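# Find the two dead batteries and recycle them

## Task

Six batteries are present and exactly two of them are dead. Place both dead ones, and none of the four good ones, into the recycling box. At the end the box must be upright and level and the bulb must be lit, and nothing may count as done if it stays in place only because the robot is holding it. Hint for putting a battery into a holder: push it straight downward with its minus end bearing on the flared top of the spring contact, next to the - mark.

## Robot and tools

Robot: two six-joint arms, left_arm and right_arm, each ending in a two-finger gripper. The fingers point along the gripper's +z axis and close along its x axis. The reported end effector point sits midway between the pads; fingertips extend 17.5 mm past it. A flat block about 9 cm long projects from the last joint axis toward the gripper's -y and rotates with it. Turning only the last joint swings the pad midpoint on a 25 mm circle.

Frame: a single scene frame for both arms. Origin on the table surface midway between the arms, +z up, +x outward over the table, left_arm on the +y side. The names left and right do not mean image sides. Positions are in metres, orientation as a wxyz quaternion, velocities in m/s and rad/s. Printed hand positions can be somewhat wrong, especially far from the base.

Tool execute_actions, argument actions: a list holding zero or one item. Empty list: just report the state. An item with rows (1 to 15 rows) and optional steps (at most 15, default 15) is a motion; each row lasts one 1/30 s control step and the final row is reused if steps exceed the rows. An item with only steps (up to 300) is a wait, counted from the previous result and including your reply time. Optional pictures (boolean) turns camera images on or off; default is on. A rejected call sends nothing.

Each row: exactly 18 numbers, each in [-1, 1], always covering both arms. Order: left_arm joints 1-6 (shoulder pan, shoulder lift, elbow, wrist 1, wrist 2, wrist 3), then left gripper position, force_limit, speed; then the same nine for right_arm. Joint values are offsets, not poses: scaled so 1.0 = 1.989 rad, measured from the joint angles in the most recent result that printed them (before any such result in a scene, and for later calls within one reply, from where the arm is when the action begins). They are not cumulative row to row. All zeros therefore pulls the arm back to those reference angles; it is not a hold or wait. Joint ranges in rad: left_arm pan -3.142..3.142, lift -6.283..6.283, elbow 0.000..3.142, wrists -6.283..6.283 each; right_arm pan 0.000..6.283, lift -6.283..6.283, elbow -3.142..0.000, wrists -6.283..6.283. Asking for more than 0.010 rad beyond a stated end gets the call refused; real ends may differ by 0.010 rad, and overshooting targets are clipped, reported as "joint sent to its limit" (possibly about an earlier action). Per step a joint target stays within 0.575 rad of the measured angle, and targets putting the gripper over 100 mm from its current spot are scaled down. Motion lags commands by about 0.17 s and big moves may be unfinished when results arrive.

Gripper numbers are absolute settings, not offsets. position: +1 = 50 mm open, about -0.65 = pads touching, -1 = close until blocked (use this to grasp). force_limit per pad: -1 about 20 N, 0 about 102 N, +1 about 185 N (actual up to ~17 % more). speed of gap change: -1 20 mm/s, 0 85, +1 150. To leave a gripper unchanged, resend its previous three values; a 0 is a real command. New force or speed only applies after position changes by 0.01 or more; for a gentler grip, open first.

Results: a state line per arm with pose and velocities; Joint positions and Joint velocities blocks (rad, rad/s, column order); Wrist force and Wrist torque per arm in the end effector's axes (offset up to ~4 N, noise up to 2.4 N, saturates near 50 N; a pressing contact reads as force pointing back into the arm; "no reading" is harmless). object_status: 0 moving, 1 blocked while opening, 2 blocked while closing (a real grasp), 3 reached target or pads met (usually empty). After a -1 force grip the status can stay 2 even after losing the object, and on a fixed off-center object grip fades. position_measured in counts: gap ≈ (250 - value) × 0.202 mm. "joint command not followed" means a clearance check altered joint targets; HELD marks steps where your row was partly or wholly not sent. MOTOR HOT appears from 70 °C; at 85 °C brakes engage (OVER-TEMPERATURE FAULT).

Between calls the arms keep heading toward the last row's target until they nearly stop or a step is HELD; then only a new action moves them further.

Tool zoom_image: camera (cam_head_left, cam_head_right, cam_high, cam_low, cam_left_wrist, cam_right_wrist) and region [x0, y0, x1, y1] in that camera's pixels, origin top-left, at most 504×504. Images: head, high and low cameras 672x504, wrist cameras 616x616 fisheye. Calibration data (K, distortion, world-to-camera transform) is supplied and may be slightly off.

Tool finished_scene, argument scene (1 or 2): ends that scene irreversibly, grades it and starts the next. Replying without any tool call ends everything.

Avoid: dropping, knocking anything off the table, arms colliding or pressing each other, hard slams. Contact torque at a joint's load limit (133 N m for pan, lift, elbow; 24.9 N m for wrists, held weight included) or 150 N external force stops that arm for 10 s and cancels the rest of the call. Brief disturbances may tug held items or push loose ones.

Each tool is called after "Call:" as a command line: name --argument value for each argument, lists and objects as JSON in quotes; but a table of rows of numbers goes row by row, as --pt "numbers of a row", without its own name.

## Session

Call:
execute_actions --actions '[]'

Scene clock: 0.00 s of 8400.00 s.
left_arm: end_effector_position=(+0.4121, +0.7103, +0.2507) position_measured=3 object_status=3 end_effector_quat_wxyz=(+0.158, -0.137, +0.977, +0.046) end_effector_velocity=(+0.000, -0.000, +0.000) end_effector_angular_velocity=(+0.001, -0.000, -0.001) | right_arm: end_effector_position=(+0.1758, -0.9011, +0.1083) position_measured=3 object_status=3 end_effector_quat_wxyz=(+0.436, +0.875, -0.212, +0.014) end_effector_velocity=(-0.000, -0.000, +0.000) end_effector_angular_velocity=(-0.000, -0.000, -0.001)
Joint positions: left_arm=[ 0.588 -1.527  1.81  -2.182 -1.609 -1.313] | right_arm=[ 2.622 -1.575 -2.578 -0.135  0.749  1.287]
Joint velocities: left_arm=[-0.    -0.001  0.     0.    -0.     0.001] | right_arm=[-0.001  0.001 -0.    -0.001 -0.    -0.   ]
Motor temperatures (°C, as the motors report them): left_arm=[27 30 31 37 37 36] | right_arm=[29 29 31 37 36 38]
Wrist force (N, on the end effector, along its own x y z axes, offset not removed): no reading
Wrist torque (N m, same axes, about the end effector's origin, offset not removed): no reading
camera_calibration (this result's frames):
cam_left_wrist: T_world_to_cam=[[-0.909784, -0.272231, -0.313341, 0.640698], [-0.364837, 0.88447, 0.290874, -0.546981], [0.197956, 0.378951, -0.903997, 0.0237315], [0, 0, 0, 1]] pos_world=[0.37864, 0.649213, 0.381312]
cam_right_wrist: T_world_to_cam=[[0.899576, -0.34046, 0.273587, -0.501175], [-0.364517, -0.240163, 0.899694, -0.255524], [-0.240604, -0.90907, -0.340149, -0.592295], [0, 0, 0, 1]] pos_world=[0.215194, -0.770435, 0.16554]

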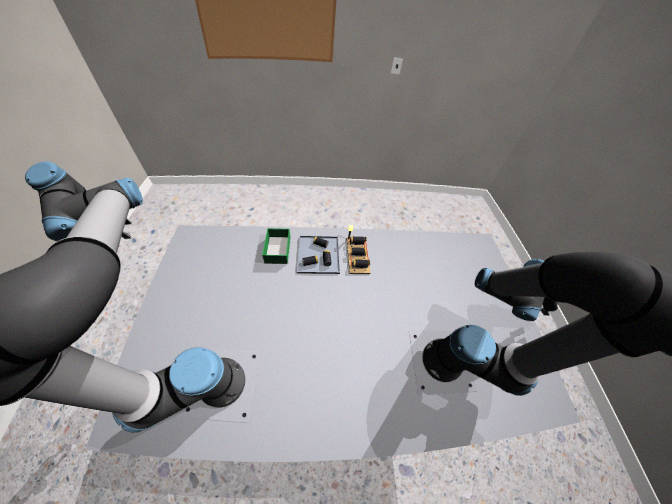

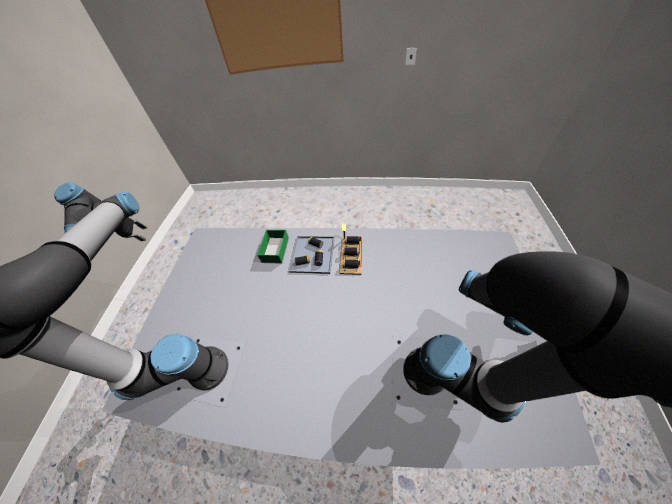

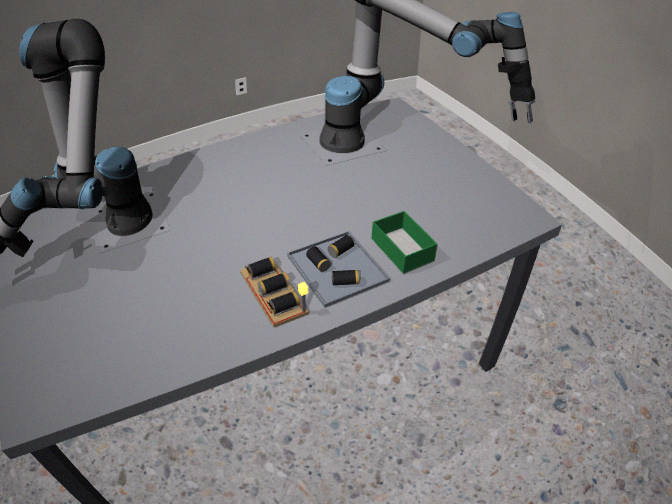

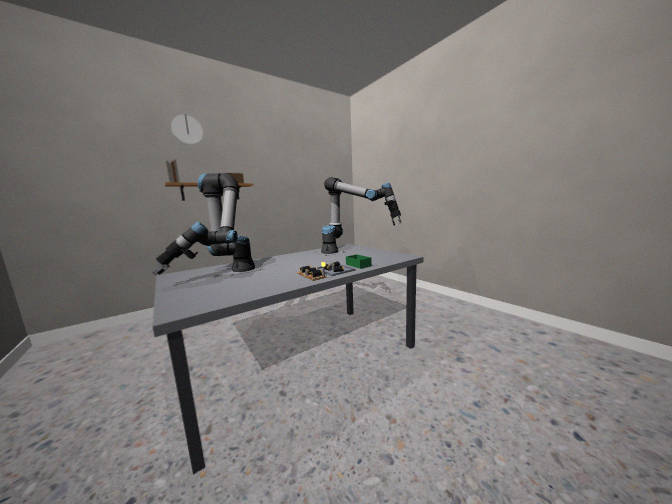

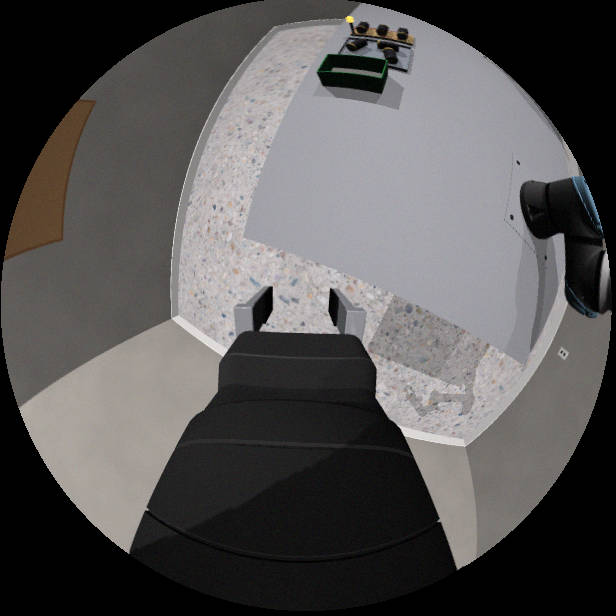

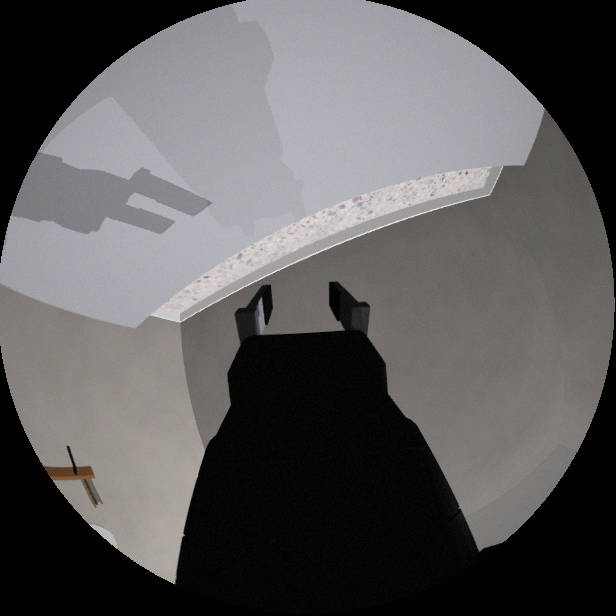

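Call:
execute_actions --actions '[{"rows":[[0,0,0,0,0,0,1,0,0,0.2,0,0.276,0,0,0.3,1,-0.3,-0.3]],"steps":15}]' --pictures false

Call:
execute_actions --actions '[{"steps":30}]' --pictures false

Call:
execute_actions --actions '[{"rows":[[0,0,0,0,0,0,1,0,0,0.5003,-0.014,0,-0.4752,0.4131,0.2556,1,-0.3,-0.3]],"steps":15}]' --pictures false

Call:
execute_actions --actions '[{"steps":60}]'

Scene clock: 7.43 s of 8400.00 s.
left_arm: end_effector_position=(+0.4121, +0.7103, +0.2507) position_measured=3 object_status=3 end_effector_quat_wxyz=(+0.158, -0.137, +0.977, +0.046) end_effector_velocity=(+0.000, +0.000, +0.001) end_effector_angular_velocity=(+0.001, -0.001, -0.002) | right_arm: end_effector_position=(+0.3718, -0.9071, +0.2256) position_measured=3 object_status=3 end_effector_quat_wxyz=(+0.428, +0.823, -0.294, +0.231) end_effector_velocity=(+0.410, +0.062, +0.300) end_effector_angular_velocity=(-0.137, -1.078, +0.090)
Joint positions: left_arm=[ 0.588 -1.527  1.81  -2.182 -1.609 -1.313] | right_arm=[ 2.814 -1.575 -2.317 -0.135  0.749  1.569]
Joint velocities: left_arm=[ 0.    -0.    -0.    -0.001  0.     0.002] | right_arm=[ 0.423  0.002  0.586  0.001 -0.     0.632]
Motor temperatures (°C, as the motors report them): left_arm=[27 30 31 37 37 36] | right_arm=[29 29 31 37 36 38]
Wrist force (N, on the end effector, along its own x y z axes, offset not removed): left_arm=[-2.2 -0.7 2.5] | right_arm=[0.3 -0.7 2.9]
Wrist torque (N m, same axes, about the end effector's origin, offset not removed): left_arm=[-0.33 0.52 0.02] | right_arm=[-0.01 -0.17 -0.11]
Steps of this call (steps 1 to 90: nothing new was sent; then 3.93 s passed at rest; steps 91 to 105: all 15 steps of this action). Readings (joint positions | what the end effector reports):
91: left_arm=[0.588 -1.527 1.810 -2.182 -1.609 -1.313] | right_arm=[2.622 -1.575 -2.578 -0.135 0.749 1.287] | left_arm position_measured=3 object_status=3 | right_arm position_measured=3 object_status=3
92: left_arm=[0.588 -1.527 1.810 -2.182 -1.609 -1.313] | right_arm=[2.628 -1.575 -2.573 -0.135 0.749 1.292] | left_arm position_measured=3 object_status=3 | right_arm position_measured=3 object_status=3
94: left_arm=[0.588 -1.527 1.810 -2.182 -1.609 -1.313] | right_arm=[2.657 -1.575 -2.535 -0.135 0.749 1.332] | left_arm position_measured=3 object_status=3 | right_arm position_measured=3 object_status=3
98: left_arm=[0.588 -1.527 1.810 -2.182 -1.609 -1.313] | right_arm=[2.714 -1.575 -2.455 -0.135 0.749 1.418] | left_arm position_measured=3 object_status=3 | right_arm position_measured=3 object_status=3
105: the state above

Scene clock: 8.43 s of 8400.00 s.
left_arm: end_effector_position=(+0.4121, +0.7103, +0.2507) position_measured=3 object_status=3 end_effector_quat_wxyz=(+0.158, -0.137, +0.977, +0.046) end_effector_velocity=(-0.000, +0.000, +0.001) end_effector_angular_velocity=(+0.001, -0.001, -0.001) | right_arm: end_effector_position=(+0.5464, -0.8429, +0.3872) position_measured=3 object_status=3 end_effector_quat_wxyz=(+0.323, +0.741, -0.377, +0.452) end_effector_velocity=(+0.001, +0.001, +0.001) end_effector_angular_velocity=(+0.001, -0.005, +0.000)
Joint positions: left_arm=[ 0.588 -1.527  1.81  -2.182 -1.609 -1.313] | right_arm=[ 3.02  -1.575 -2.029 -0.135  0.749  1.883]
Joint velocities: left_arm=[ 0.    -0.001 -0.001  0.    -0.     0.002] | right_arm=[ 0.002 -0.001  0.003  0.    -0.     0.003]
Motor temperatures (°C, as the motors report them): left_arm=[27 30 31 37 37 36] | right_arm=[29 29 31 37 36 38]
Wrist force (N, on the end effector, along its own x y z axes, offset not removed): left_arm=[-3.4 -2.5 0.4] | right_arm=[-0.4 -0.7 1.8]
Wrist torque (N m, same axes, about the end effector's origin, offset not removed): left_arm=[-0.75 0.76 0.09] | right_arm=[-0.06 -0.13 -0.14]
Steps of this call (steps 1 to 30: the robot went on to your last target). Readings (joint positions | what the end effector reports):
1: left_arm=[0.588 -1.527 1.810 -2.182 -1.609 -1.313] | right_arm=[2.829 -1.575 -2.297 -0.135 0.749 1.590] | left_arm position_measured=3 object_status=3 | right_arm position_measured=3 object_status=3
2: left_arm=[0.588 -1.527 1.810 -2.182 -1.609 -1.313] | right_arm=[2.843 -1.575 -2.277 -0.135 0.749 1.612] | left_arm position_measured=3 object_status=3 | right_arm position_measured=3 object_status=3
4: left_arm=[0.588 -1.527 1.810 -2.182 -1.609 -1.313] | right_arm=[2.872 -1.575 -2.238 -0.135 0.749 1.655] | left_arm position_measured=3 object_status=3 | right_arm position_measured=3 object_status=3
8: left_arm=[0.588 -1.527 1.810 -2.182 -1.609 -1.313] | right_arm=[2.929 -1.575 -2.158 -0.135 0.749 1.742] | left_arm position_measured=3 object_status=3 | right_arm position_measured=3 object_status=3
30: the state above

Scene clock: 8.93 s of 8400.00 s.
left_arm: end_effector_position=(+0.4121, +0.7103, +0.2507) position_measured=3 object_status=3 end_effector_quat_wxyz=(+0.158, -0.137, +0.977, +0.046) end_effector_velocity=(-0.000, -0.000, +0.000) end_effector_angular_velocity=(+0.000, -0.000, +0.000) | right_arm: end_effector_position=(+0.6434, -0.6536, +0.3024) position_measured=3 object_status=3 end_effector_quat_wxyz=(+0.163, +0.854, -0.290, +0.400) end_effector_velocity=(+0.110, +0.464, -0.190) end_effector_angular_velocity=(+0.564, +0.420, +0.701)
Joint positions: left_arm=[ 0.588 -1.527  1.81  -2.182 -1.609 -1.313] | right_arm=[ 3.262 -1.585 -2.029 -0.376  0.99   2.068]
Joint velocities: left_arm=[ 0.    -0.001  0.     0.     0.    -0.   ] | right_arm=[ 0.549 -0.018 -0.    -0.543  0.544  0.33 ]
Motor temperatures (°C, as the motors report them): left_arm=[27 30 31 37 37 36] | right_arm=[29 29 31 37 36 38]
Wrist force (N, on the end effector, along its own x y z axes, offset not removed): left_arm=[-1.8 0.6 0.6] | right_arm=[0.1 -0.8 3.5]
Wrist torque (N m, same axes, about the end effector's origin, offset not removed): left_arm=[-0.04 0.58 0.25] | right_arm=[-0.03 -0.18 -0.03]
Steps of this call (steps 1 to 15: all 15 steps of this action). Readings (joint positions | what the end effector reports):
1: left_arm=[0.588 -1.527 1.810 -2.182 -1.609 -1.313] | right_arm=[3.020 -1.575 -2.029 -0.135 0.749 1.883] | left_arm position_measured=3 object_status=3 | right_arm position_measured=3 object_status=3
2: left_arm=[0.588 -1.527 1.810 -2.182 -1.609 -1.313] | right_arm=[3.025 -1.575 -2.029 -0.140 0.754 1.889] | left_arm position_measured=3 object_status=3 | right_arm position_measured=3 object_status=3
4: left_arm=[0.588 -1.527 1.810 -2.182 -1.609 -1.313] | right_arm=[3.061 -1.577 -2.029 -0.175 0.790 1.921] | left_arm position_measured=3 object_status=3 | right_arm position_measured=3 object_status=3
8: left_arm=[0.588 -1.527 1.810 -2.182 -1.609 -1.313] | right_arm=[3.134 -1.580 -2.029 -0.248 0.862 1.980] | left_arm position_measured=3 object_status=3 | right_arm position_measured=3 object_status=3
15: the state above

Scene clock: 10.93 s of 8400.00 s.
left_arm: end_effector_position=(+0.4121, +0.7103, +0.2507) position_measured=3 object_status=3 end_effector_quat_wxyz=(+0.158, -0.137, +0.977, +0.046) end_effector_velocity=(-0.000, +0.000, +0.000) end_effector_angular_velocity=(+0.000, +0.000, -0.000) | right_arm: end_effector_position=(+0.4400, -0.1601, +0.1301) position_measured=3 object_status=3 end_effector_quat_wxyz=(-0.000, +1.000, -0.000, +0.001) end_effector_velocity=(-0.000, -0.000, -0.000) end_effector_angular_velocity=(-0.001, +0.001, -0.000)
Joint positions: left_arm=[ 0.588 -1.527  1.81  -2.182 -1.609 -1.313] | right_arm=[ 4.015 -1.603 -2.029 -1.08   1.57   2.391]
Joint velocities: left_arm=[ 0.    -0.001  0.001  0.    -0.     0.001] | right_arm=[-0.    -0.    -0.    -0.001  0.    -0.   ]
Motor temperatures (°C, as the motors report them): left_arm=[27 30 31 37 37 36] | right_arm=[29 29 31 37 36 38]
Wrist force (N, on the end effector, along its own x y z axes, offset not removed): left_arm=[-3.1 -1.1 3.2] | right_arm=[0.4 0.0 2.4]
Wrist torque (N m, same axes, about the end effector's origin, offset not removed): left_arm=[-0.43 0.67 0.17] | right_arm=[0.15 -0.21 -0.13]
Steps of this call (steps 1 to 60: the robot went on to your last target). Readings (joint positions | what the end effector reports):
1: left_arm=[0.588 -1.527 1.810 -2.182 -1.609 -1.313] | right_arm=[3.280 -1.586 -2.029 -0.395 1.009 2.079] | left_arm position_measured=3 object_status=3 | right_arm position_measured=3 object_status=3
2: left_arm=[0.588 -1.527 1.810 -2.182 -1.609 -1.313] | right_arm=[3.299 -1.586 -2.029 -0.413 1.028 2.090] | left_arm position_measured=3 object_status=3 | right_arm position_measured=3 object_status=3
4: left_arm=[0.588 -1.527 1.810 -2.182 -1.609 -1.313] | right_arm=[3.337 -1.587 -2.029 -0.451 1.064 2.110] | left_arm position_measured=3 object_status=3 | right_arm position_measured=3 object_status=3
8: left_arm=[0.588 -1.527 1.810 -2.182 -1.609 -1.313] | right_arm=[3.415 -1.590 -2.029 -0.530 1.133 2.149] | left_arm position_measured=3 object_status=3 | right_arm position_measured=3 object_status=3
60: the state above
All arms were judged still, so your last target was given up. Only a new action makes them travel on or press farther. Fingers that are still opening or closing keep moving.
camera_calibration (this result's frames):
cam_left_wrist: T_world_to_cam=[[-0.909784, -0.272231, -0.313341, 0.640698], [-0.364837, 0.88447, 0.290873, -0.546981], [0.197956, 0.37895, -0.903997, 0.0237316], [0, 0, 0, 1]] pos_world=[0.37864, 0.649213, 0.381312]
cam_right_wrist: T_world_to_cam=[[0.997643, -0.0430866, 0.0534133, -0.459392], [-0.0577697, -0.947408, 0.314771, -0.172944], [0.0370418, -0.317114, -0.947664, 0.203938], [0, 0, 0, 1]] pos_world=[0.440763, -0.11897, 0.27224]

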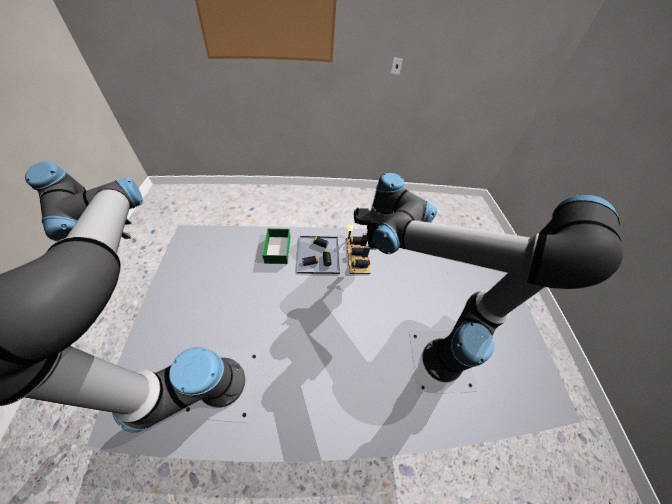

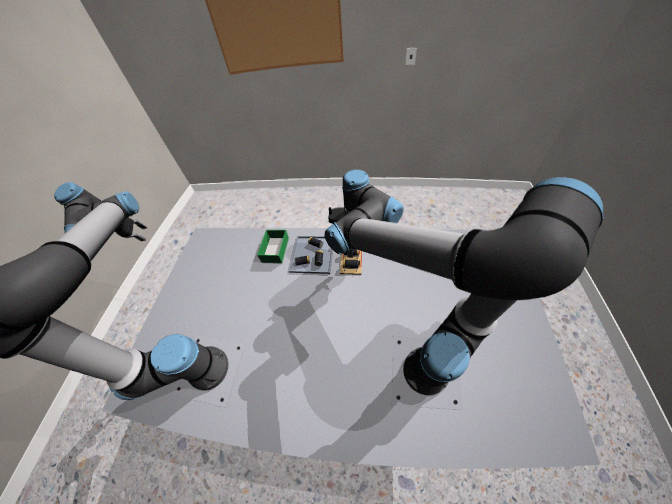

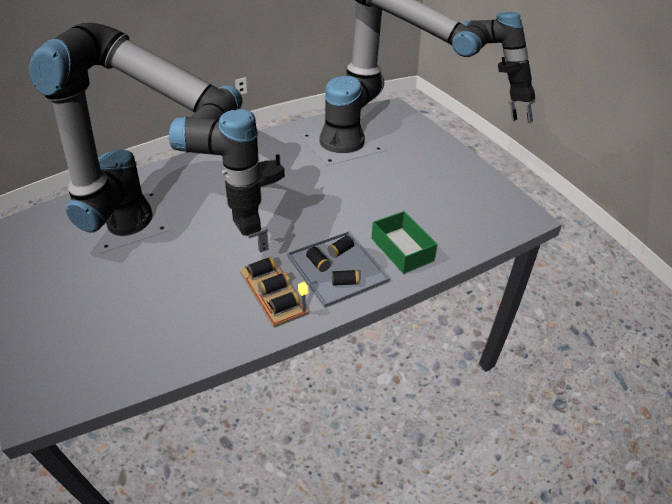

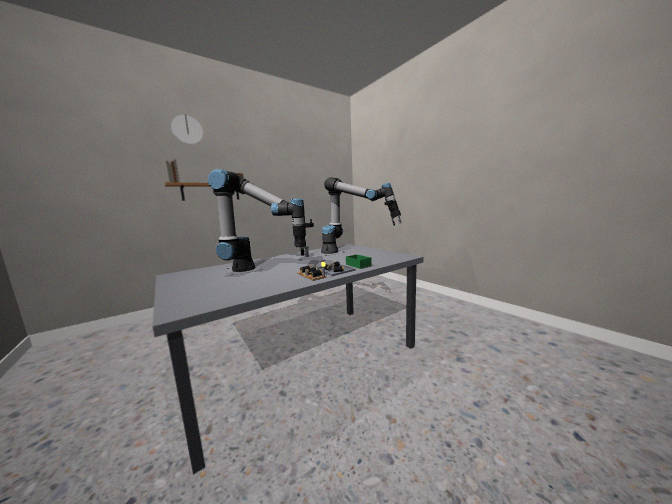

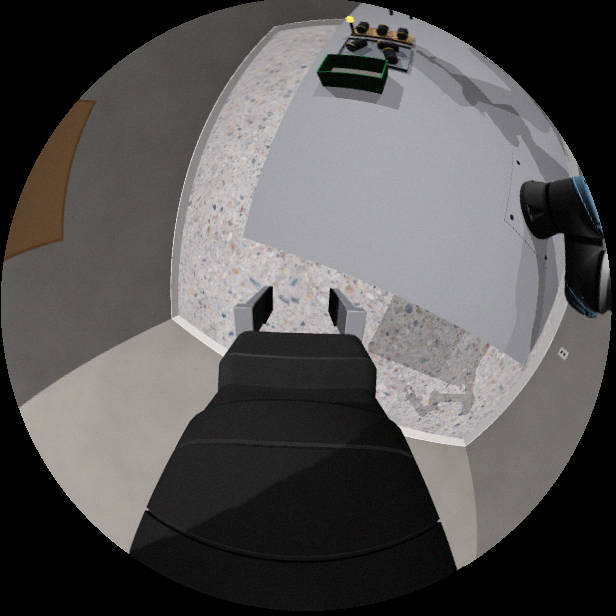

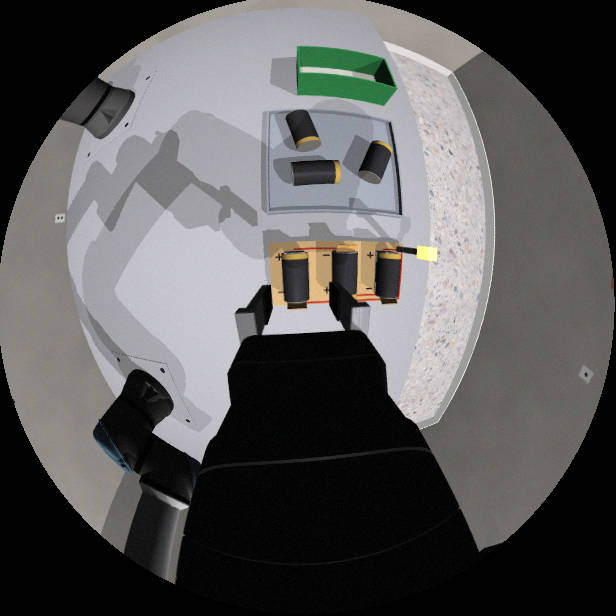

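Call:
zoom_image --camera "cam_right_wrist" --region '[230, 90, 450, 330]'

Region (230, 90, 450, 330) of cam_right_wrist's 616x616 image, scaled by 2.100, with more detail than that image has; it fills the left 462 columns of this view, and the rest is white.

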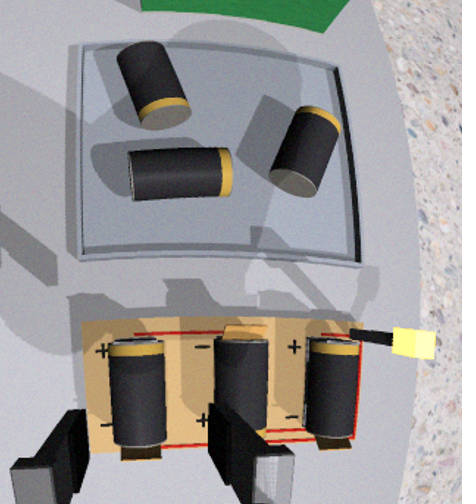

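Call:
execute_actions --actions '[{"rows":[[0,0,0,0,0,0,1,0,0,0.0045,-0.0374,-0.0513,0.0887,0,0.0048,0.74,-0.3,-0.3]],"steps":15}]' --pictures false

Call:
execute_actions --actions '[{"steps":15}]'

Call:
zoom_image --camera "cam_right_wrist" --region '[200, 200, 440, 350]'

Scene clock: 18.57 s of 8400.00 s.
left_arm: end_effector_position=(+0.4121, +0.7103, +0.2507) position_measured=3 object_status=3 end_effector_quat_wxyz=(+0.158, -0.137, +0.977, +0.046) end_effector_velocity=(-0.000, -0.000, +0.000) end_effector_angular_velocity=(+0.001, -0.000, -0.003) | right_arm: end_effector_position=(+0.4338, -0.1610, +0.0715) position_measured=42 object_status=3 end_effector_quat_wxyz=(+0.000, +1.000, -0.000, +0.000) end_effector_velocity=(-0.001, +0.000, -0.011) end_effector_angular_velocity=(+0.006, -0.005, -0.000)
Joint positions: left_arm=[ 0.588 -1.527  1.81  -2.182 -1.609 -1.313] | right_arm=[ 4.024 -1.675 -2.129 -0.908  1.57   2.401]
Joint velocities: left_arm=[-0.    -0.001  0.    -0.     0.     0.004] | right_arm=[ 0.001 -0.015 -0.023  0.045 -0.     0.002]
Motor temperatures (°C, as the motors report them): left_arm=[27 30 31 37 37 36] | right_arm=[29 29 31 37 36 38]
Wrist force (N, on the end effector, along its own x y z axes, offset not removed): left_arm=[-0.5 0.2 1.1] | right_arm=[0.1 -0.7 1.8]
Wrist torque (N m, same axes, about the end effector's origin, offset not removed): left_arm=[-0.20 0.12 0.07] | right_arm=[-0.09 -0.22 -0.11]
Steps of this call (steps 1 to 90: nothing new was sent; then 4.13 s passed at rest; steps 91 to 105: all 15 steps of this action). Readings (joint positions | what the end effector reports):
91: left_arm=[0.588 -1.527 1.810 -2.182 -1.609 -1.313] | right_arm=[4.015 -1.603 -2.030 -1.080 1.570 2.392] | left_arm position_measured=3 object_status=3 | right_arm position_measured=7 object_status=0
92: left_arm=[0.588 -1.527 1.810 -2.182 -1.609 -1.313] | right_arm=[4.016 -1.608 -2.035 -1.074 1.570 2.393] | left_arm position_measured=3 object_status=3 | right_arm position_measured=17 object_status=0
94: left_arm=[0.588 -1.527 1.810 -2.182 -1.609 -1.313] | right_arm=[4.019 -1.634 -2.069 -1.024 1.570 2.396] | left_arm position_measured=3 object_status=3 | right_arm position_measured=38 object_status=0
98: left_arm=[0.588 -1.527 1.810 -2.182 -1.609 -1.313] | right_arm=[4.022 -1.663 -2.112 -0.942 1.570 2.399] | left_arm position_measured=3 object_status=3 | right_arm position_measured=42 object_status=0
105: the state above

Scene clock: 19.07 s of 8400.00 s.
left_arm: end_effector_position=(+0.4121, +0.7103, +0.2507) position_measured=3 object_status=3 end_effector_quat_wxyz=(+0.158, -0.137, +0.977, +0.046) end_effector_velocity=(+0.000, -0.000, -0.000) end_effector_angular_velocity=(-0.000, +0.000, -0.000) | right_arm: end_effector_position=(+0.4336, -0.1610, +0.0701) position_measured=42 object_status=3 end_effector_quat_wxyz=(-0.000, +1.000, -0.000, +0.001) end_effector_velocity=(-0.000, -0.001, -0.001) end_effector_angular_velocity=(-0.002, +0.002, -0.001)
Joint positions: left_arm=[ 0.588 -1.527  1.81  -2.182 -1.609 -1.313] | right_arm=[ 4.024 -1.677 -2.131 -0.903  1.57   2.401]
Joint velocities: left_arm=[-0.     0.001 -0.001 -0.     0.    -0.   ] | right_arm=[-0.    -0.002 -0.    -0.    -0.     0.   ]
Motor temperatures (°C, as the motors report them): left_arm=[27 30 31 37 37 36] | right_arm=[29 29 31 37 36 38]
Wrist force (N, on the end effector, along its own x y z axes, offset not removed): left_arm=[-3.4 0.3 -0.5] | right_arm=[0.0 0.5 2.9]
Wrist torque (N m, same axes, about the end effector's origin, offset not removed): left_arm=[-0.22 0.89 0.11] | right_arm=[0.22 -0.23 -0.14]
Steps of this call (steps 1 to 15: the robot went on to your last target). Readings (joint positions | what the end effector reports):
1: left_arm=[0.588 -1.527 1.810 -2.182 -1.609 -1.313] | right_arm=[4.024 -1.676 -2.129 -0.907 1.570 2.401] | left_arm position_measured=3 object_status=3 | right_arm position_measured=42 object_status=3
2: left_arm=[0.588 -1.527 1.810 -2.182 -1.609 -1.313] | right_arm=[4.024 -1.676 -2.130 -0.906 1.570 2.401] | left_arm position_measured=3 object_status=3 | right_arm position_measured=42 object_status=3
4: left_arm=[0.588 -1.527 1.810 -2.182 -1.609 -1.313] | right_arm=[4.024 -1.676 -2.131 -0.905 1.570 2.401] | left_arm position_measured=3 object_status=3 | right_arm position_measured=42 object_status=3
8: left_arm=[0.588 -1.527 1.810 -2.182 -1.609 -1.313] | right_arm=[4.024 -1.677 -2.131 -0.904 1.570 2.401] | left_arm position_measured=3 object_status=3 | right_arm position_measured=42 object_status=3
15: the state above
All arms were judged still, so your last target was given up. Only a new action makes them travel on or press farther. Fingers that are still opening or closing keep moving.
camera_calibration (this result's frames):
cam_left_wrist: T_world_to_cam=[[-0.909784, -0.272231, -0.313341, 0.640698], [-0.364837, 0.88447, 0.290874, -0.546981], [0.197956, 0.378951, -0.903997, 0.0237315], [0, 0, 0, 1]] pos_world=[0.37864, 0.649213, 0.381312]
cam_right_wrist: T_world_to_cam=[[0.997618, -0.0436827, 0.0533944, -0.449908], [-0.0583292, -0.947379, 0.314756, -0.155072], [0.0368353, -0.31712, -0.94767, 0.147102], [0, 0, 0, 1]] pos_world=[0.434372, -0.119916, 0.212237]

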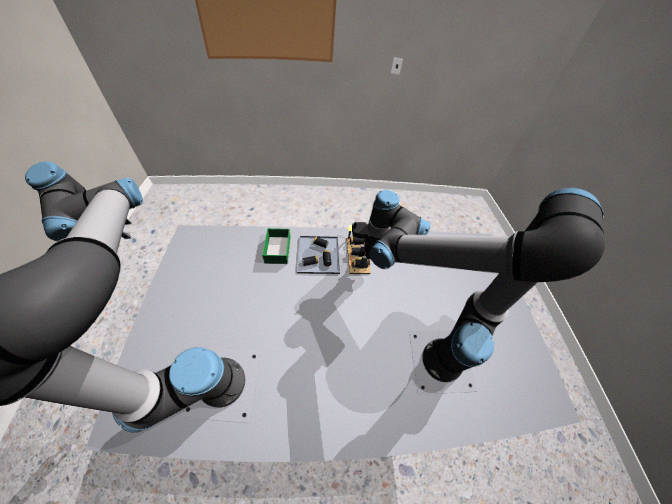

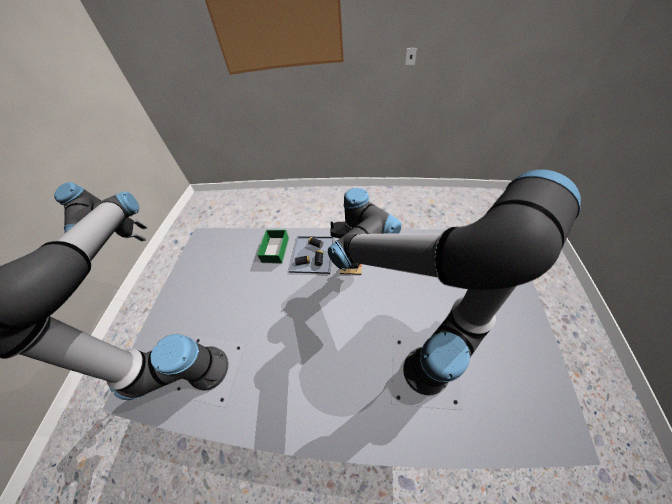

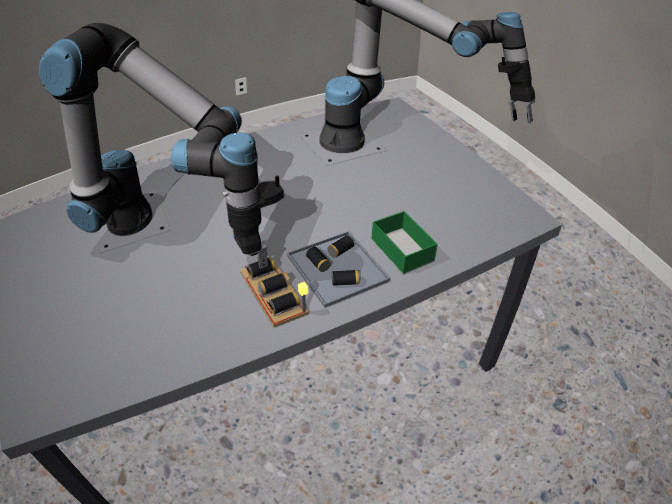

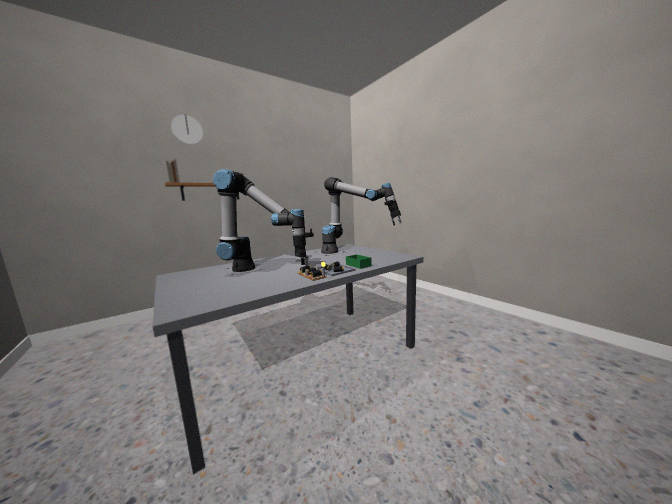

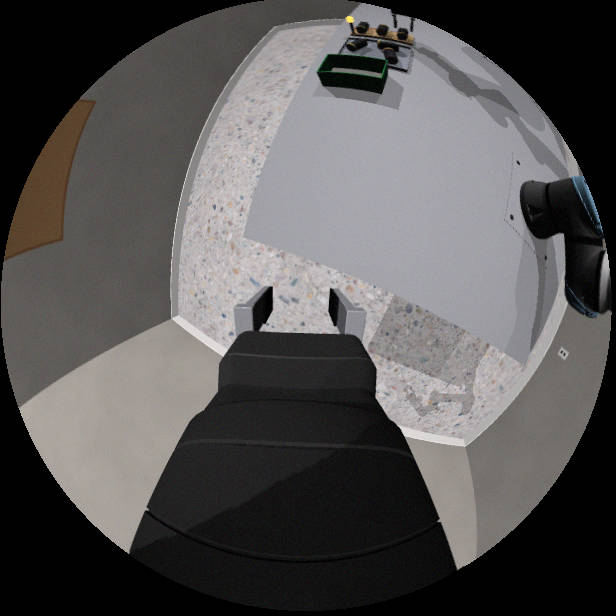

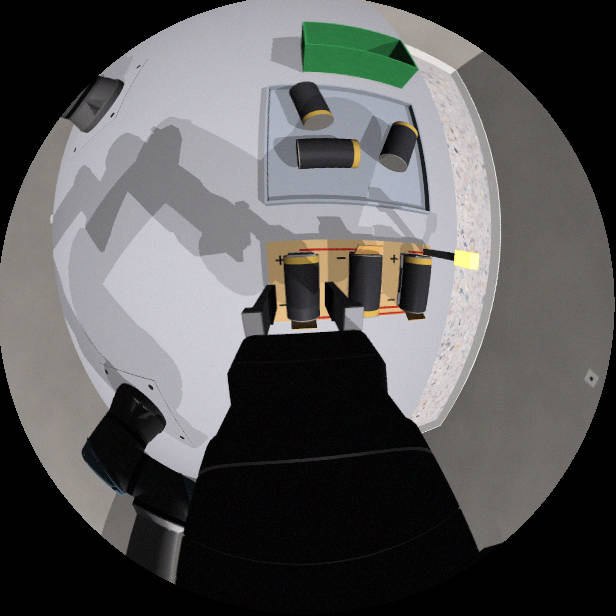

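Region (200, 200, 440, 350) of cam_right_wrist's 616x616 image, scaled by 2.100, with more detail than that image has; it fills the top 315 rows of this view, and the rest is white.

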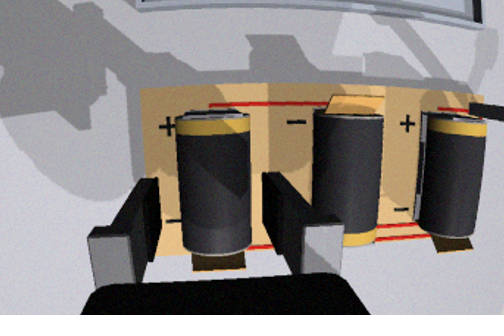

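Call:
execute_actions --actions '[]'

Scene clock: 27.93 s of 8400.00 s.
left_arm: end_effector_position=(+0.4121, +0.7103, +0.2507) position_measured=3 object_status=3 end_effector_quat_wxyz=(+0.158, -0.137, +0.977, +0.046) end_effector_velocity=(+0.000, -0.001, -0.001) end_effector_angular_velocity=(-0.000, +0.001, -0.002) | right_arm: end_effector_position=(+0.4336, -0.1610, +0.0700) position_measured=42 object_status=3 end_effector_quat_wxyz=(-0.000, +1.000, -0.000, +0.001) end_effector_velocity=(-0.000, +0.001, +0.000) end_effector_angular_velocity=(+0.001, -0.000, +0.002)
Joint positions: left_arm=[ 0.588 -1.527  1.81  -2.182 -1.609 -1.313] | right_arm=[ 4.024 -1.677 -2.131 -0.903  1.57   2.401]
Joint velocities: left_arm=[-0.001  0.001  0.    -0.     0.     0.001] | right_arm=[ 0.002 -0.    -0.     0.001  0.     0.   ]
Motor temperatures (°C, as the motors report them): left_arm=[27 30 31 37 37 36] | right_arm=[29 29 31 37 36 38]
Wrist force (N, on the end effector, along its own x y z axes, offset not removed): left_arm=[-1.5 -0.7 3.9] | right_arm=[-0.6 -0.5 2.1]
Wrist torque (N m, same axes, about the end effector's origin, offset not removed): left_arm=[-0.29 0.33 0.17] | right_arm=[0.01 -0.02 -0.02]
Steps of this call (steps 1 to 90: nothing new was sent; then 5.87 s passed at rest). Readings (joint positions | what the end effector reports):
1: left_arm=[0.588 -1.527 1.810 -2.182 -1.609 -1.313] | right_arm=[4.024 -1.677 -2.131 -0.903 1.570 2.401] | left_arm position_measured=3 object_status=3 | right_arm position_measured=42 object_status=3
2: left_arm=[0.588 -1.527 1.810 -2.182 -1.609 -1.313] | right_arm=[4.024 -1.677 -2.131 -0.903 1.570 2.401] | left_arm position_measured=3 object_status=3 | right_arm position_measured=42 object_status=3
4: left_arm=[0.588 -1.527 1.810 -2.182 -1.609 -1.313] | right_arm=[4.024 -1.677 -2.131 -0.903 1.570 2.401] | left_arm position_measured=3 object_status=3 | right_arm position_measured=42 object_status=3
8: left_arm=[0.588 -1.527 1.810 -2.182 -1.609 -1.313] | right_arm=[4.024 -1.677 -2.131 -0.903 1.570 2.401] | left_arm position_measured=3 object_status=3 | right_arm position_measured=42 object_status=3
90: the state above
camera_calibration (this result's frames):
cam_left_wrist: T_world_to_cam=[[-0.909784, -0.272231, -0.313341, 0.640698], [-0.364837, 0.88447, 0.290873, -0.546981], [0.197956, 0.378951, -0.903997, 0.0237314], [0, 0, 0, 1]] pos_world=[0.37864, 0.649213, 0.381313]
cam_right_wrist: T_world_to_cam=[[0.997617, -0.0436819, 0.0534111, -0.449908], [-0.058334, -0.947377, 0.314762, -0.155067], [0.0368511, -0.317127, -0.947667, 0.147073], [0, 0, 0, 1]] pos_world=[0.43437, -0.119919, 0.212215]

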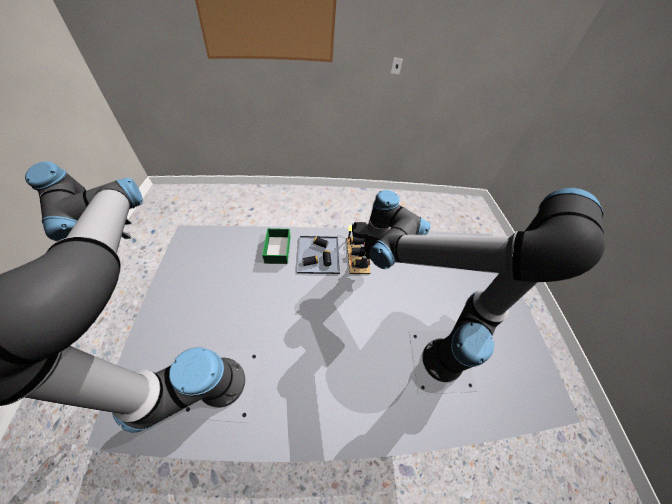

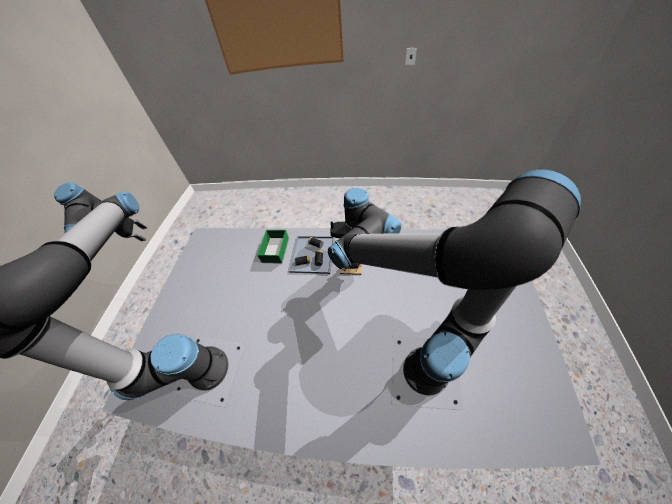

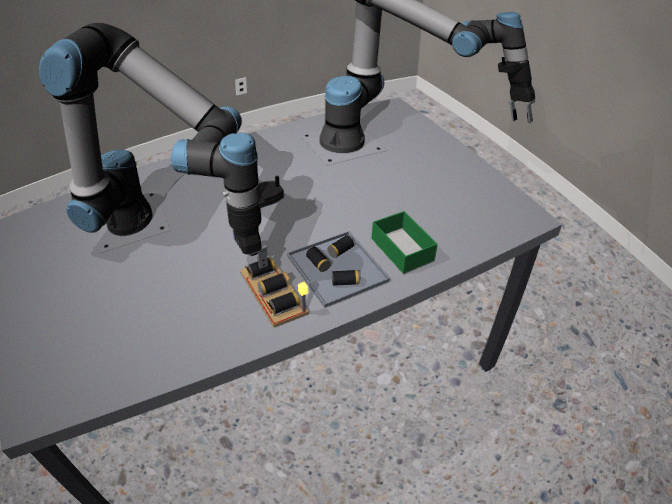

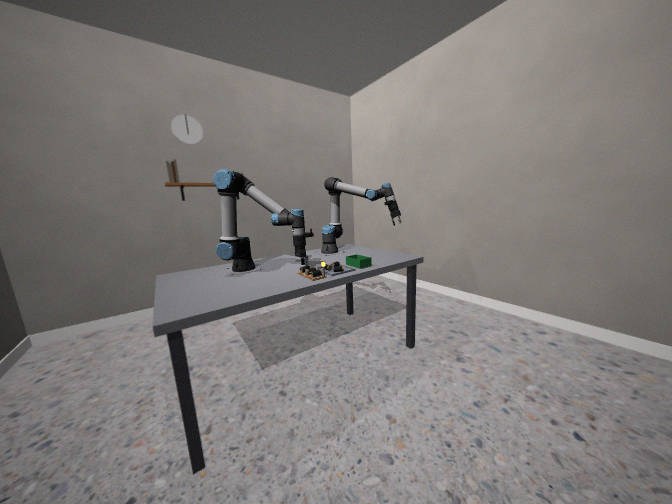

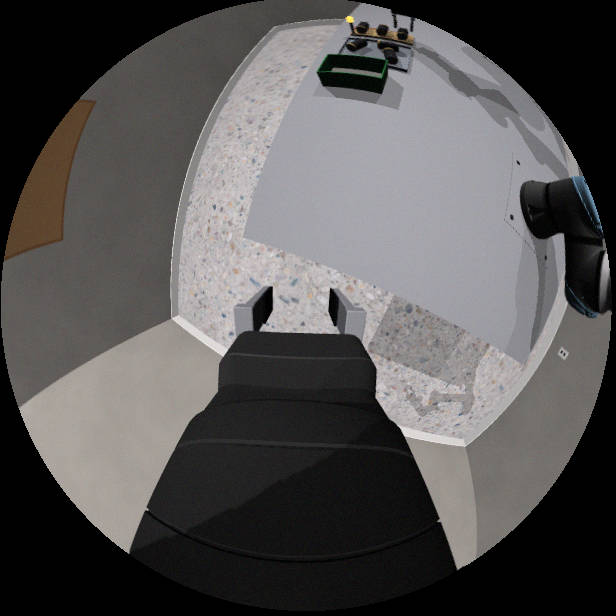

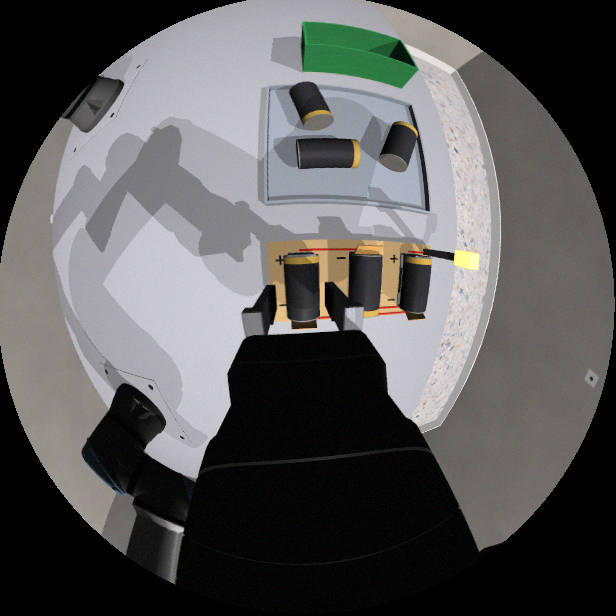

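Call:
execute_actions --actions '[{"rows":[[0,0,0,0,0,0,1,0,0,0,-0.011,-0.007,0.0176,0,0,0.74,-0.3,-0.3],[0,0,0,0,0,0,1,0,0,0,-0.011,-0.007,0.0176,0,0,0.74,-0.3,-0.3],[0,0,0,0,0,0,1,0,0,0,-0.011,-0.007,0.0176,0,0,0.74,-0.3,-0.3],[0,0,0,0,0,0,1,0,0,0,-0.022,-0.014,0.035,0,0,0.74,-0.3,-0.3],[0,0,0,0,0,0,1,0,0,0,-0.022,-0.014,0.035,0,0,0.74,-0.3,-0.3],[0,0,0,0,0,0,1,0,0,0,-0.022,-0.014,0.035,0,0,0.74,-0.3,-0.3],[0,0,0,0,0,0,1,0,0,-0.001,-0.0327,-0.0206,0.0528,0,-0.001,0.74,-0.3,-0.3]],"steps":15}]' --pictures false

Call:
execute_actions --actions '[{"steps":10}]' --pictures false

Call:
execute_actions --actions '[{"rows":[[0,0,0,0,0,0,1,0,0,0,0,0,0,0,0,-1,-0.3,-0.3]],"steps":15}]' --pictures false

Scene clock: 37.40 s of 8400.00 s.
left_arm: end_effector_position=(+0.4121, +0.7103, +0.2507) position_measured=3 object_status=3 end_effector_quat_wxyz=(+0.158, -0.137, +0.977, +0.046) end_effector_velocity=(+0.000, -0.001, +0.000) end_effector_angular_velocity=(-0.000, -0.000, +0.000) | right_arm: end_effector_position=(+0.4338, -0.1619, +0.0372) position_measured=42 object_status=3 end_effector_quat_wxyz=(+0.000, +1.000, -0.000, +0.000) end_effector_velocity=(+0.001, -0.002, -0.020) end_effector_angular_velocity=(+0.000, -0.000, -0.001)
Joint positions: left_arm=[ 0.588 -1.527  1.81  -2.182 -1.609 -1.313] | right_arm=[ 4.022 -1.738 -2.17  -0.806  1.57   2.399]
Joint velocities: left_arm=[-0.002 -0.001  0.001  0.    -0.    -0.002] | right_arm=[-0.003 -0.039 -0.023  0.063 -0.    -0.003]
Motor temperatures (°C, as the motors report them): left_arm=[27 30 31 37 37 36] | right_arm=[29 29 31 37 36 38]
Wrist force (N, on the end effector, along its own x y z axes, offset not removed): left_arm=[-2.5 -3.0 1.6] | right_arm=[-0.8 0.0 2.8]
Wrist torque (N m, same axes, about the end effector's origin, offset not removed): left_arm=[-0.74 0.80 0.13] | right_arm=[0.07 -0.02 -0.07]
Steps of this call (steps 1 to 90: nothing new was sent; then 5.97 s passed at rest; steps 91 to 105: all 15 steps of this action). Readings (joint positions | what the end effector reports):
91: left_arm=[0.588 -1.527 1.810 -2.182 -1.609 -1.313] | right_arm=[4.024 -1.677 -2.131 -0.903 1.570 2.401] | left_arm position_measured=3 object_status=3 | right_arm position_measured=42 object_status=3
92: left_arm=[0.588 -1.527 1.810 -2.182 -1.609 -1.313] | right_arm=[4.024 -1.680 -2.133 -0.899 1.570 2.401] | left_arm position_measured=3 object_status=3 | right_arm position_measured=42 object_status=3
94: left_arm=[0.588 -1.527 1.810 -2.182 -1.609 -1.313] | right_arm=[4.024 -1.687 -2.138 -0.887 1.570 2.401] | left_arm position_measured=3 object_status=3 | right_arm position_measured=42 object_status=3
98: left_arm=[0.588 -1.527 1.810 -2.182 -1.609 -1.313] | right_arm=[4.024 -1.711 -2.153 -0.850 1.570 2.401] | left_arm position_measured=3 object_status=3 | right_arm position_measured=42 object_status=3
105: the state above

Scene clock: 37.73 s of 8400.00 s.
left_arm: end_effector_position=(+0.4121, +0.7103, +0.2507) position_measured=3 object_status=3 end_effector_quat_wxyz=(+0.158, -0.137, +0.977, +0.046) end_effector_velocity=(+0.001, -0.001, +0.001) end_effector_angular_velocity=(+0.001, -0.001, -0.003) | right_arm: end_effector_position=(+0.4339, -0.1621, +0.0350) position_measured=42 object_status=3 end_effector_quat_wxyz=(+0.000, +1.000, -0.000, +0.000) end_effector_velocity=(+0.000, -0.000, -0.001) end_effector_angular_velocity=(+0.000, -0.000, -0.001)
Joint positions: left_arm=[ 0.588 -1.527  1.81  -2.182 -1.609 -1.313] | right_arm=[ 4.022 -1.742 -2.172 -0.799  1.57   2.399]
Joint velocities: left_arm=[-0.001 -0.001 -0.    -0.    -0.     0.001] | right_arm=[-0.001 -0.002 -0.001  0.003 -0.    -0.   ]
Motor temperatures (°C, as the motors report them): left_arm=[27 30 31 37 37 36] | right_arm=[29 29 31 37 36 38]
Wrist force (N, on the end effector, along its own x y z axes, offset not removed): left_arm=[-2.3 -1.2 3.8] | right_arm=[-0.8 0.0 2.2]
Wrist torque (N m, same axes, about the end effector's origin, offset not removed): left_arm=[-0.46 0.51 0.14] | right_arm=[0.13 -0.02 -0.05]
Steps of this call (steps 1 to 10: the robot went on to your last target). Readings (joint positions | what the end effector reports):
1: left_arm=[0.588 -1.527 1.810 -2.182 -1.609 -1.313] | right_arm=[4.022 -1.739 -2.170 -0.804 1.570 2.399] | left_arm position_measured=3 object_status=3 | right_arm position_measured=42 object_status=3
2: left_arm=[0.588 -1.527 1.810 -2.182 -1.609 -1.313] | right_arm=[4.022 -1.739 -2.171 -0.802 1.570 2.399] | left_arm position_measured=3 object_status=3 | right_arm position_measured=42 object_status=3
4: left_arm=[0.588 -1.527 1.810 -2.182 -1.609 -1.313] | right_arm=[4.022 -1.741 -2.171 -0.801 1.570 2.399] | left_arm position_measured=3 object_status=3 | right_arm position_measured=42 object_status=3
8: left_arm=[0.588 -1.527 1.810 -2.182 -1.609 -1.313] | right_arm=[4.022 -1.742 -2.172 -0.799 1.570 2.399] | left_arm position_measured=3 object_status=3 | right_arm position_measured=42 object_status=3
10: the state above

Scene clock: 38.23 s of 8400.00 s.
left_arm: end_effector_position=(+0.4121, +0.7103, +0.2507) position_measured=3 object_status=3 end_effector_quat_wxyz=(+0.158, -0.137, +0.977, +0.046) end_effector_velocity=(+0.000, +0.000, -0.000) end_effector_angular_velocity=(-0.000, +0.001, -0.001) | right_arm: end_effector_position=(+0.4339, -0.1621, +0.0349) position_measured=91 object_status=2 end_effector_quat_wxyz=(+0.000, +1.000, -0.000, +0.000) end_effector_velocity=(-0.001, -0.000, -0.001) end_effector_angular_velocity=(-0.003, +0.002, +0.001)
Joint positions: left_arm=[ 0.588 -1.527  1.81  -2.182 -1.609 -1.313] | right_arm=[ 4.022 -1.742 -2.172 -0.799  1.57   2.399]
Joint velocities: left_arm=[-0.     0.001 -0.     0.     0.     0.001] | right_arm=[ 0.001 -0.001 -0.    -0.002 -0.     0.   ]
Motor temperatures (°C, as the motors report them): left_arm=[27 30 31 37 37 36] | right_arm=[29 29 31 37 36 38]
Wrist force (N, on the end effector, along its own x y z axes, offset not removed): left_arm=[-2.8 -1.8 0.0] | right_arm=[0.9 -1.0 2.4]
Wrist torque (N m, same axes, about the end effector's origin, offset not removed): left_arm=[-0.61 0.70 0.06] | right_arm=[-0.06 -0.21 -0.05]
Steps of this call (steps 1 to 15: all 15 steps of this action). Readings (joint positions | what the end effector reports):
1: left_arm=[0.588 -1.527 1.810 -2.182 -1.609 -1.313] | right_arm=[4.022 -1.742 -2.172 -0.799 1.570 2.399] | left_arm position_measured=3 object_status=3 | right_arm position_measured=45 object_status=0
2: left_arm=[0.588 -1.527 1.810 -2.182 -1.609 -1.313] | right_arm=[4.022 -1.742 -2.172 -0.798 1.570 2.399] | left_arm position_measured=3 object_status=3 | right_arm position_measured=56 object_status=0
4: left_arm=[0.588 -1.527 1.810 -2.182 -1.609 -1.313] | right_arm=[4.022 -1.742 -2.172 -0.798 1.570 2.399] | left_arm position_measured=3 object_status=3 | right_arm position_measured=78 object_status=0
8: left_arm=[0.588 -1.527 1.810 -2.182 -1.609 -1.313] | right_arm=[4.022 -1.742 -2.172 -0.798 1.570 2.399] | left_arm position_measured=3 object_status=3 | right_arm position_measured=91 object_status=0
15: the state above


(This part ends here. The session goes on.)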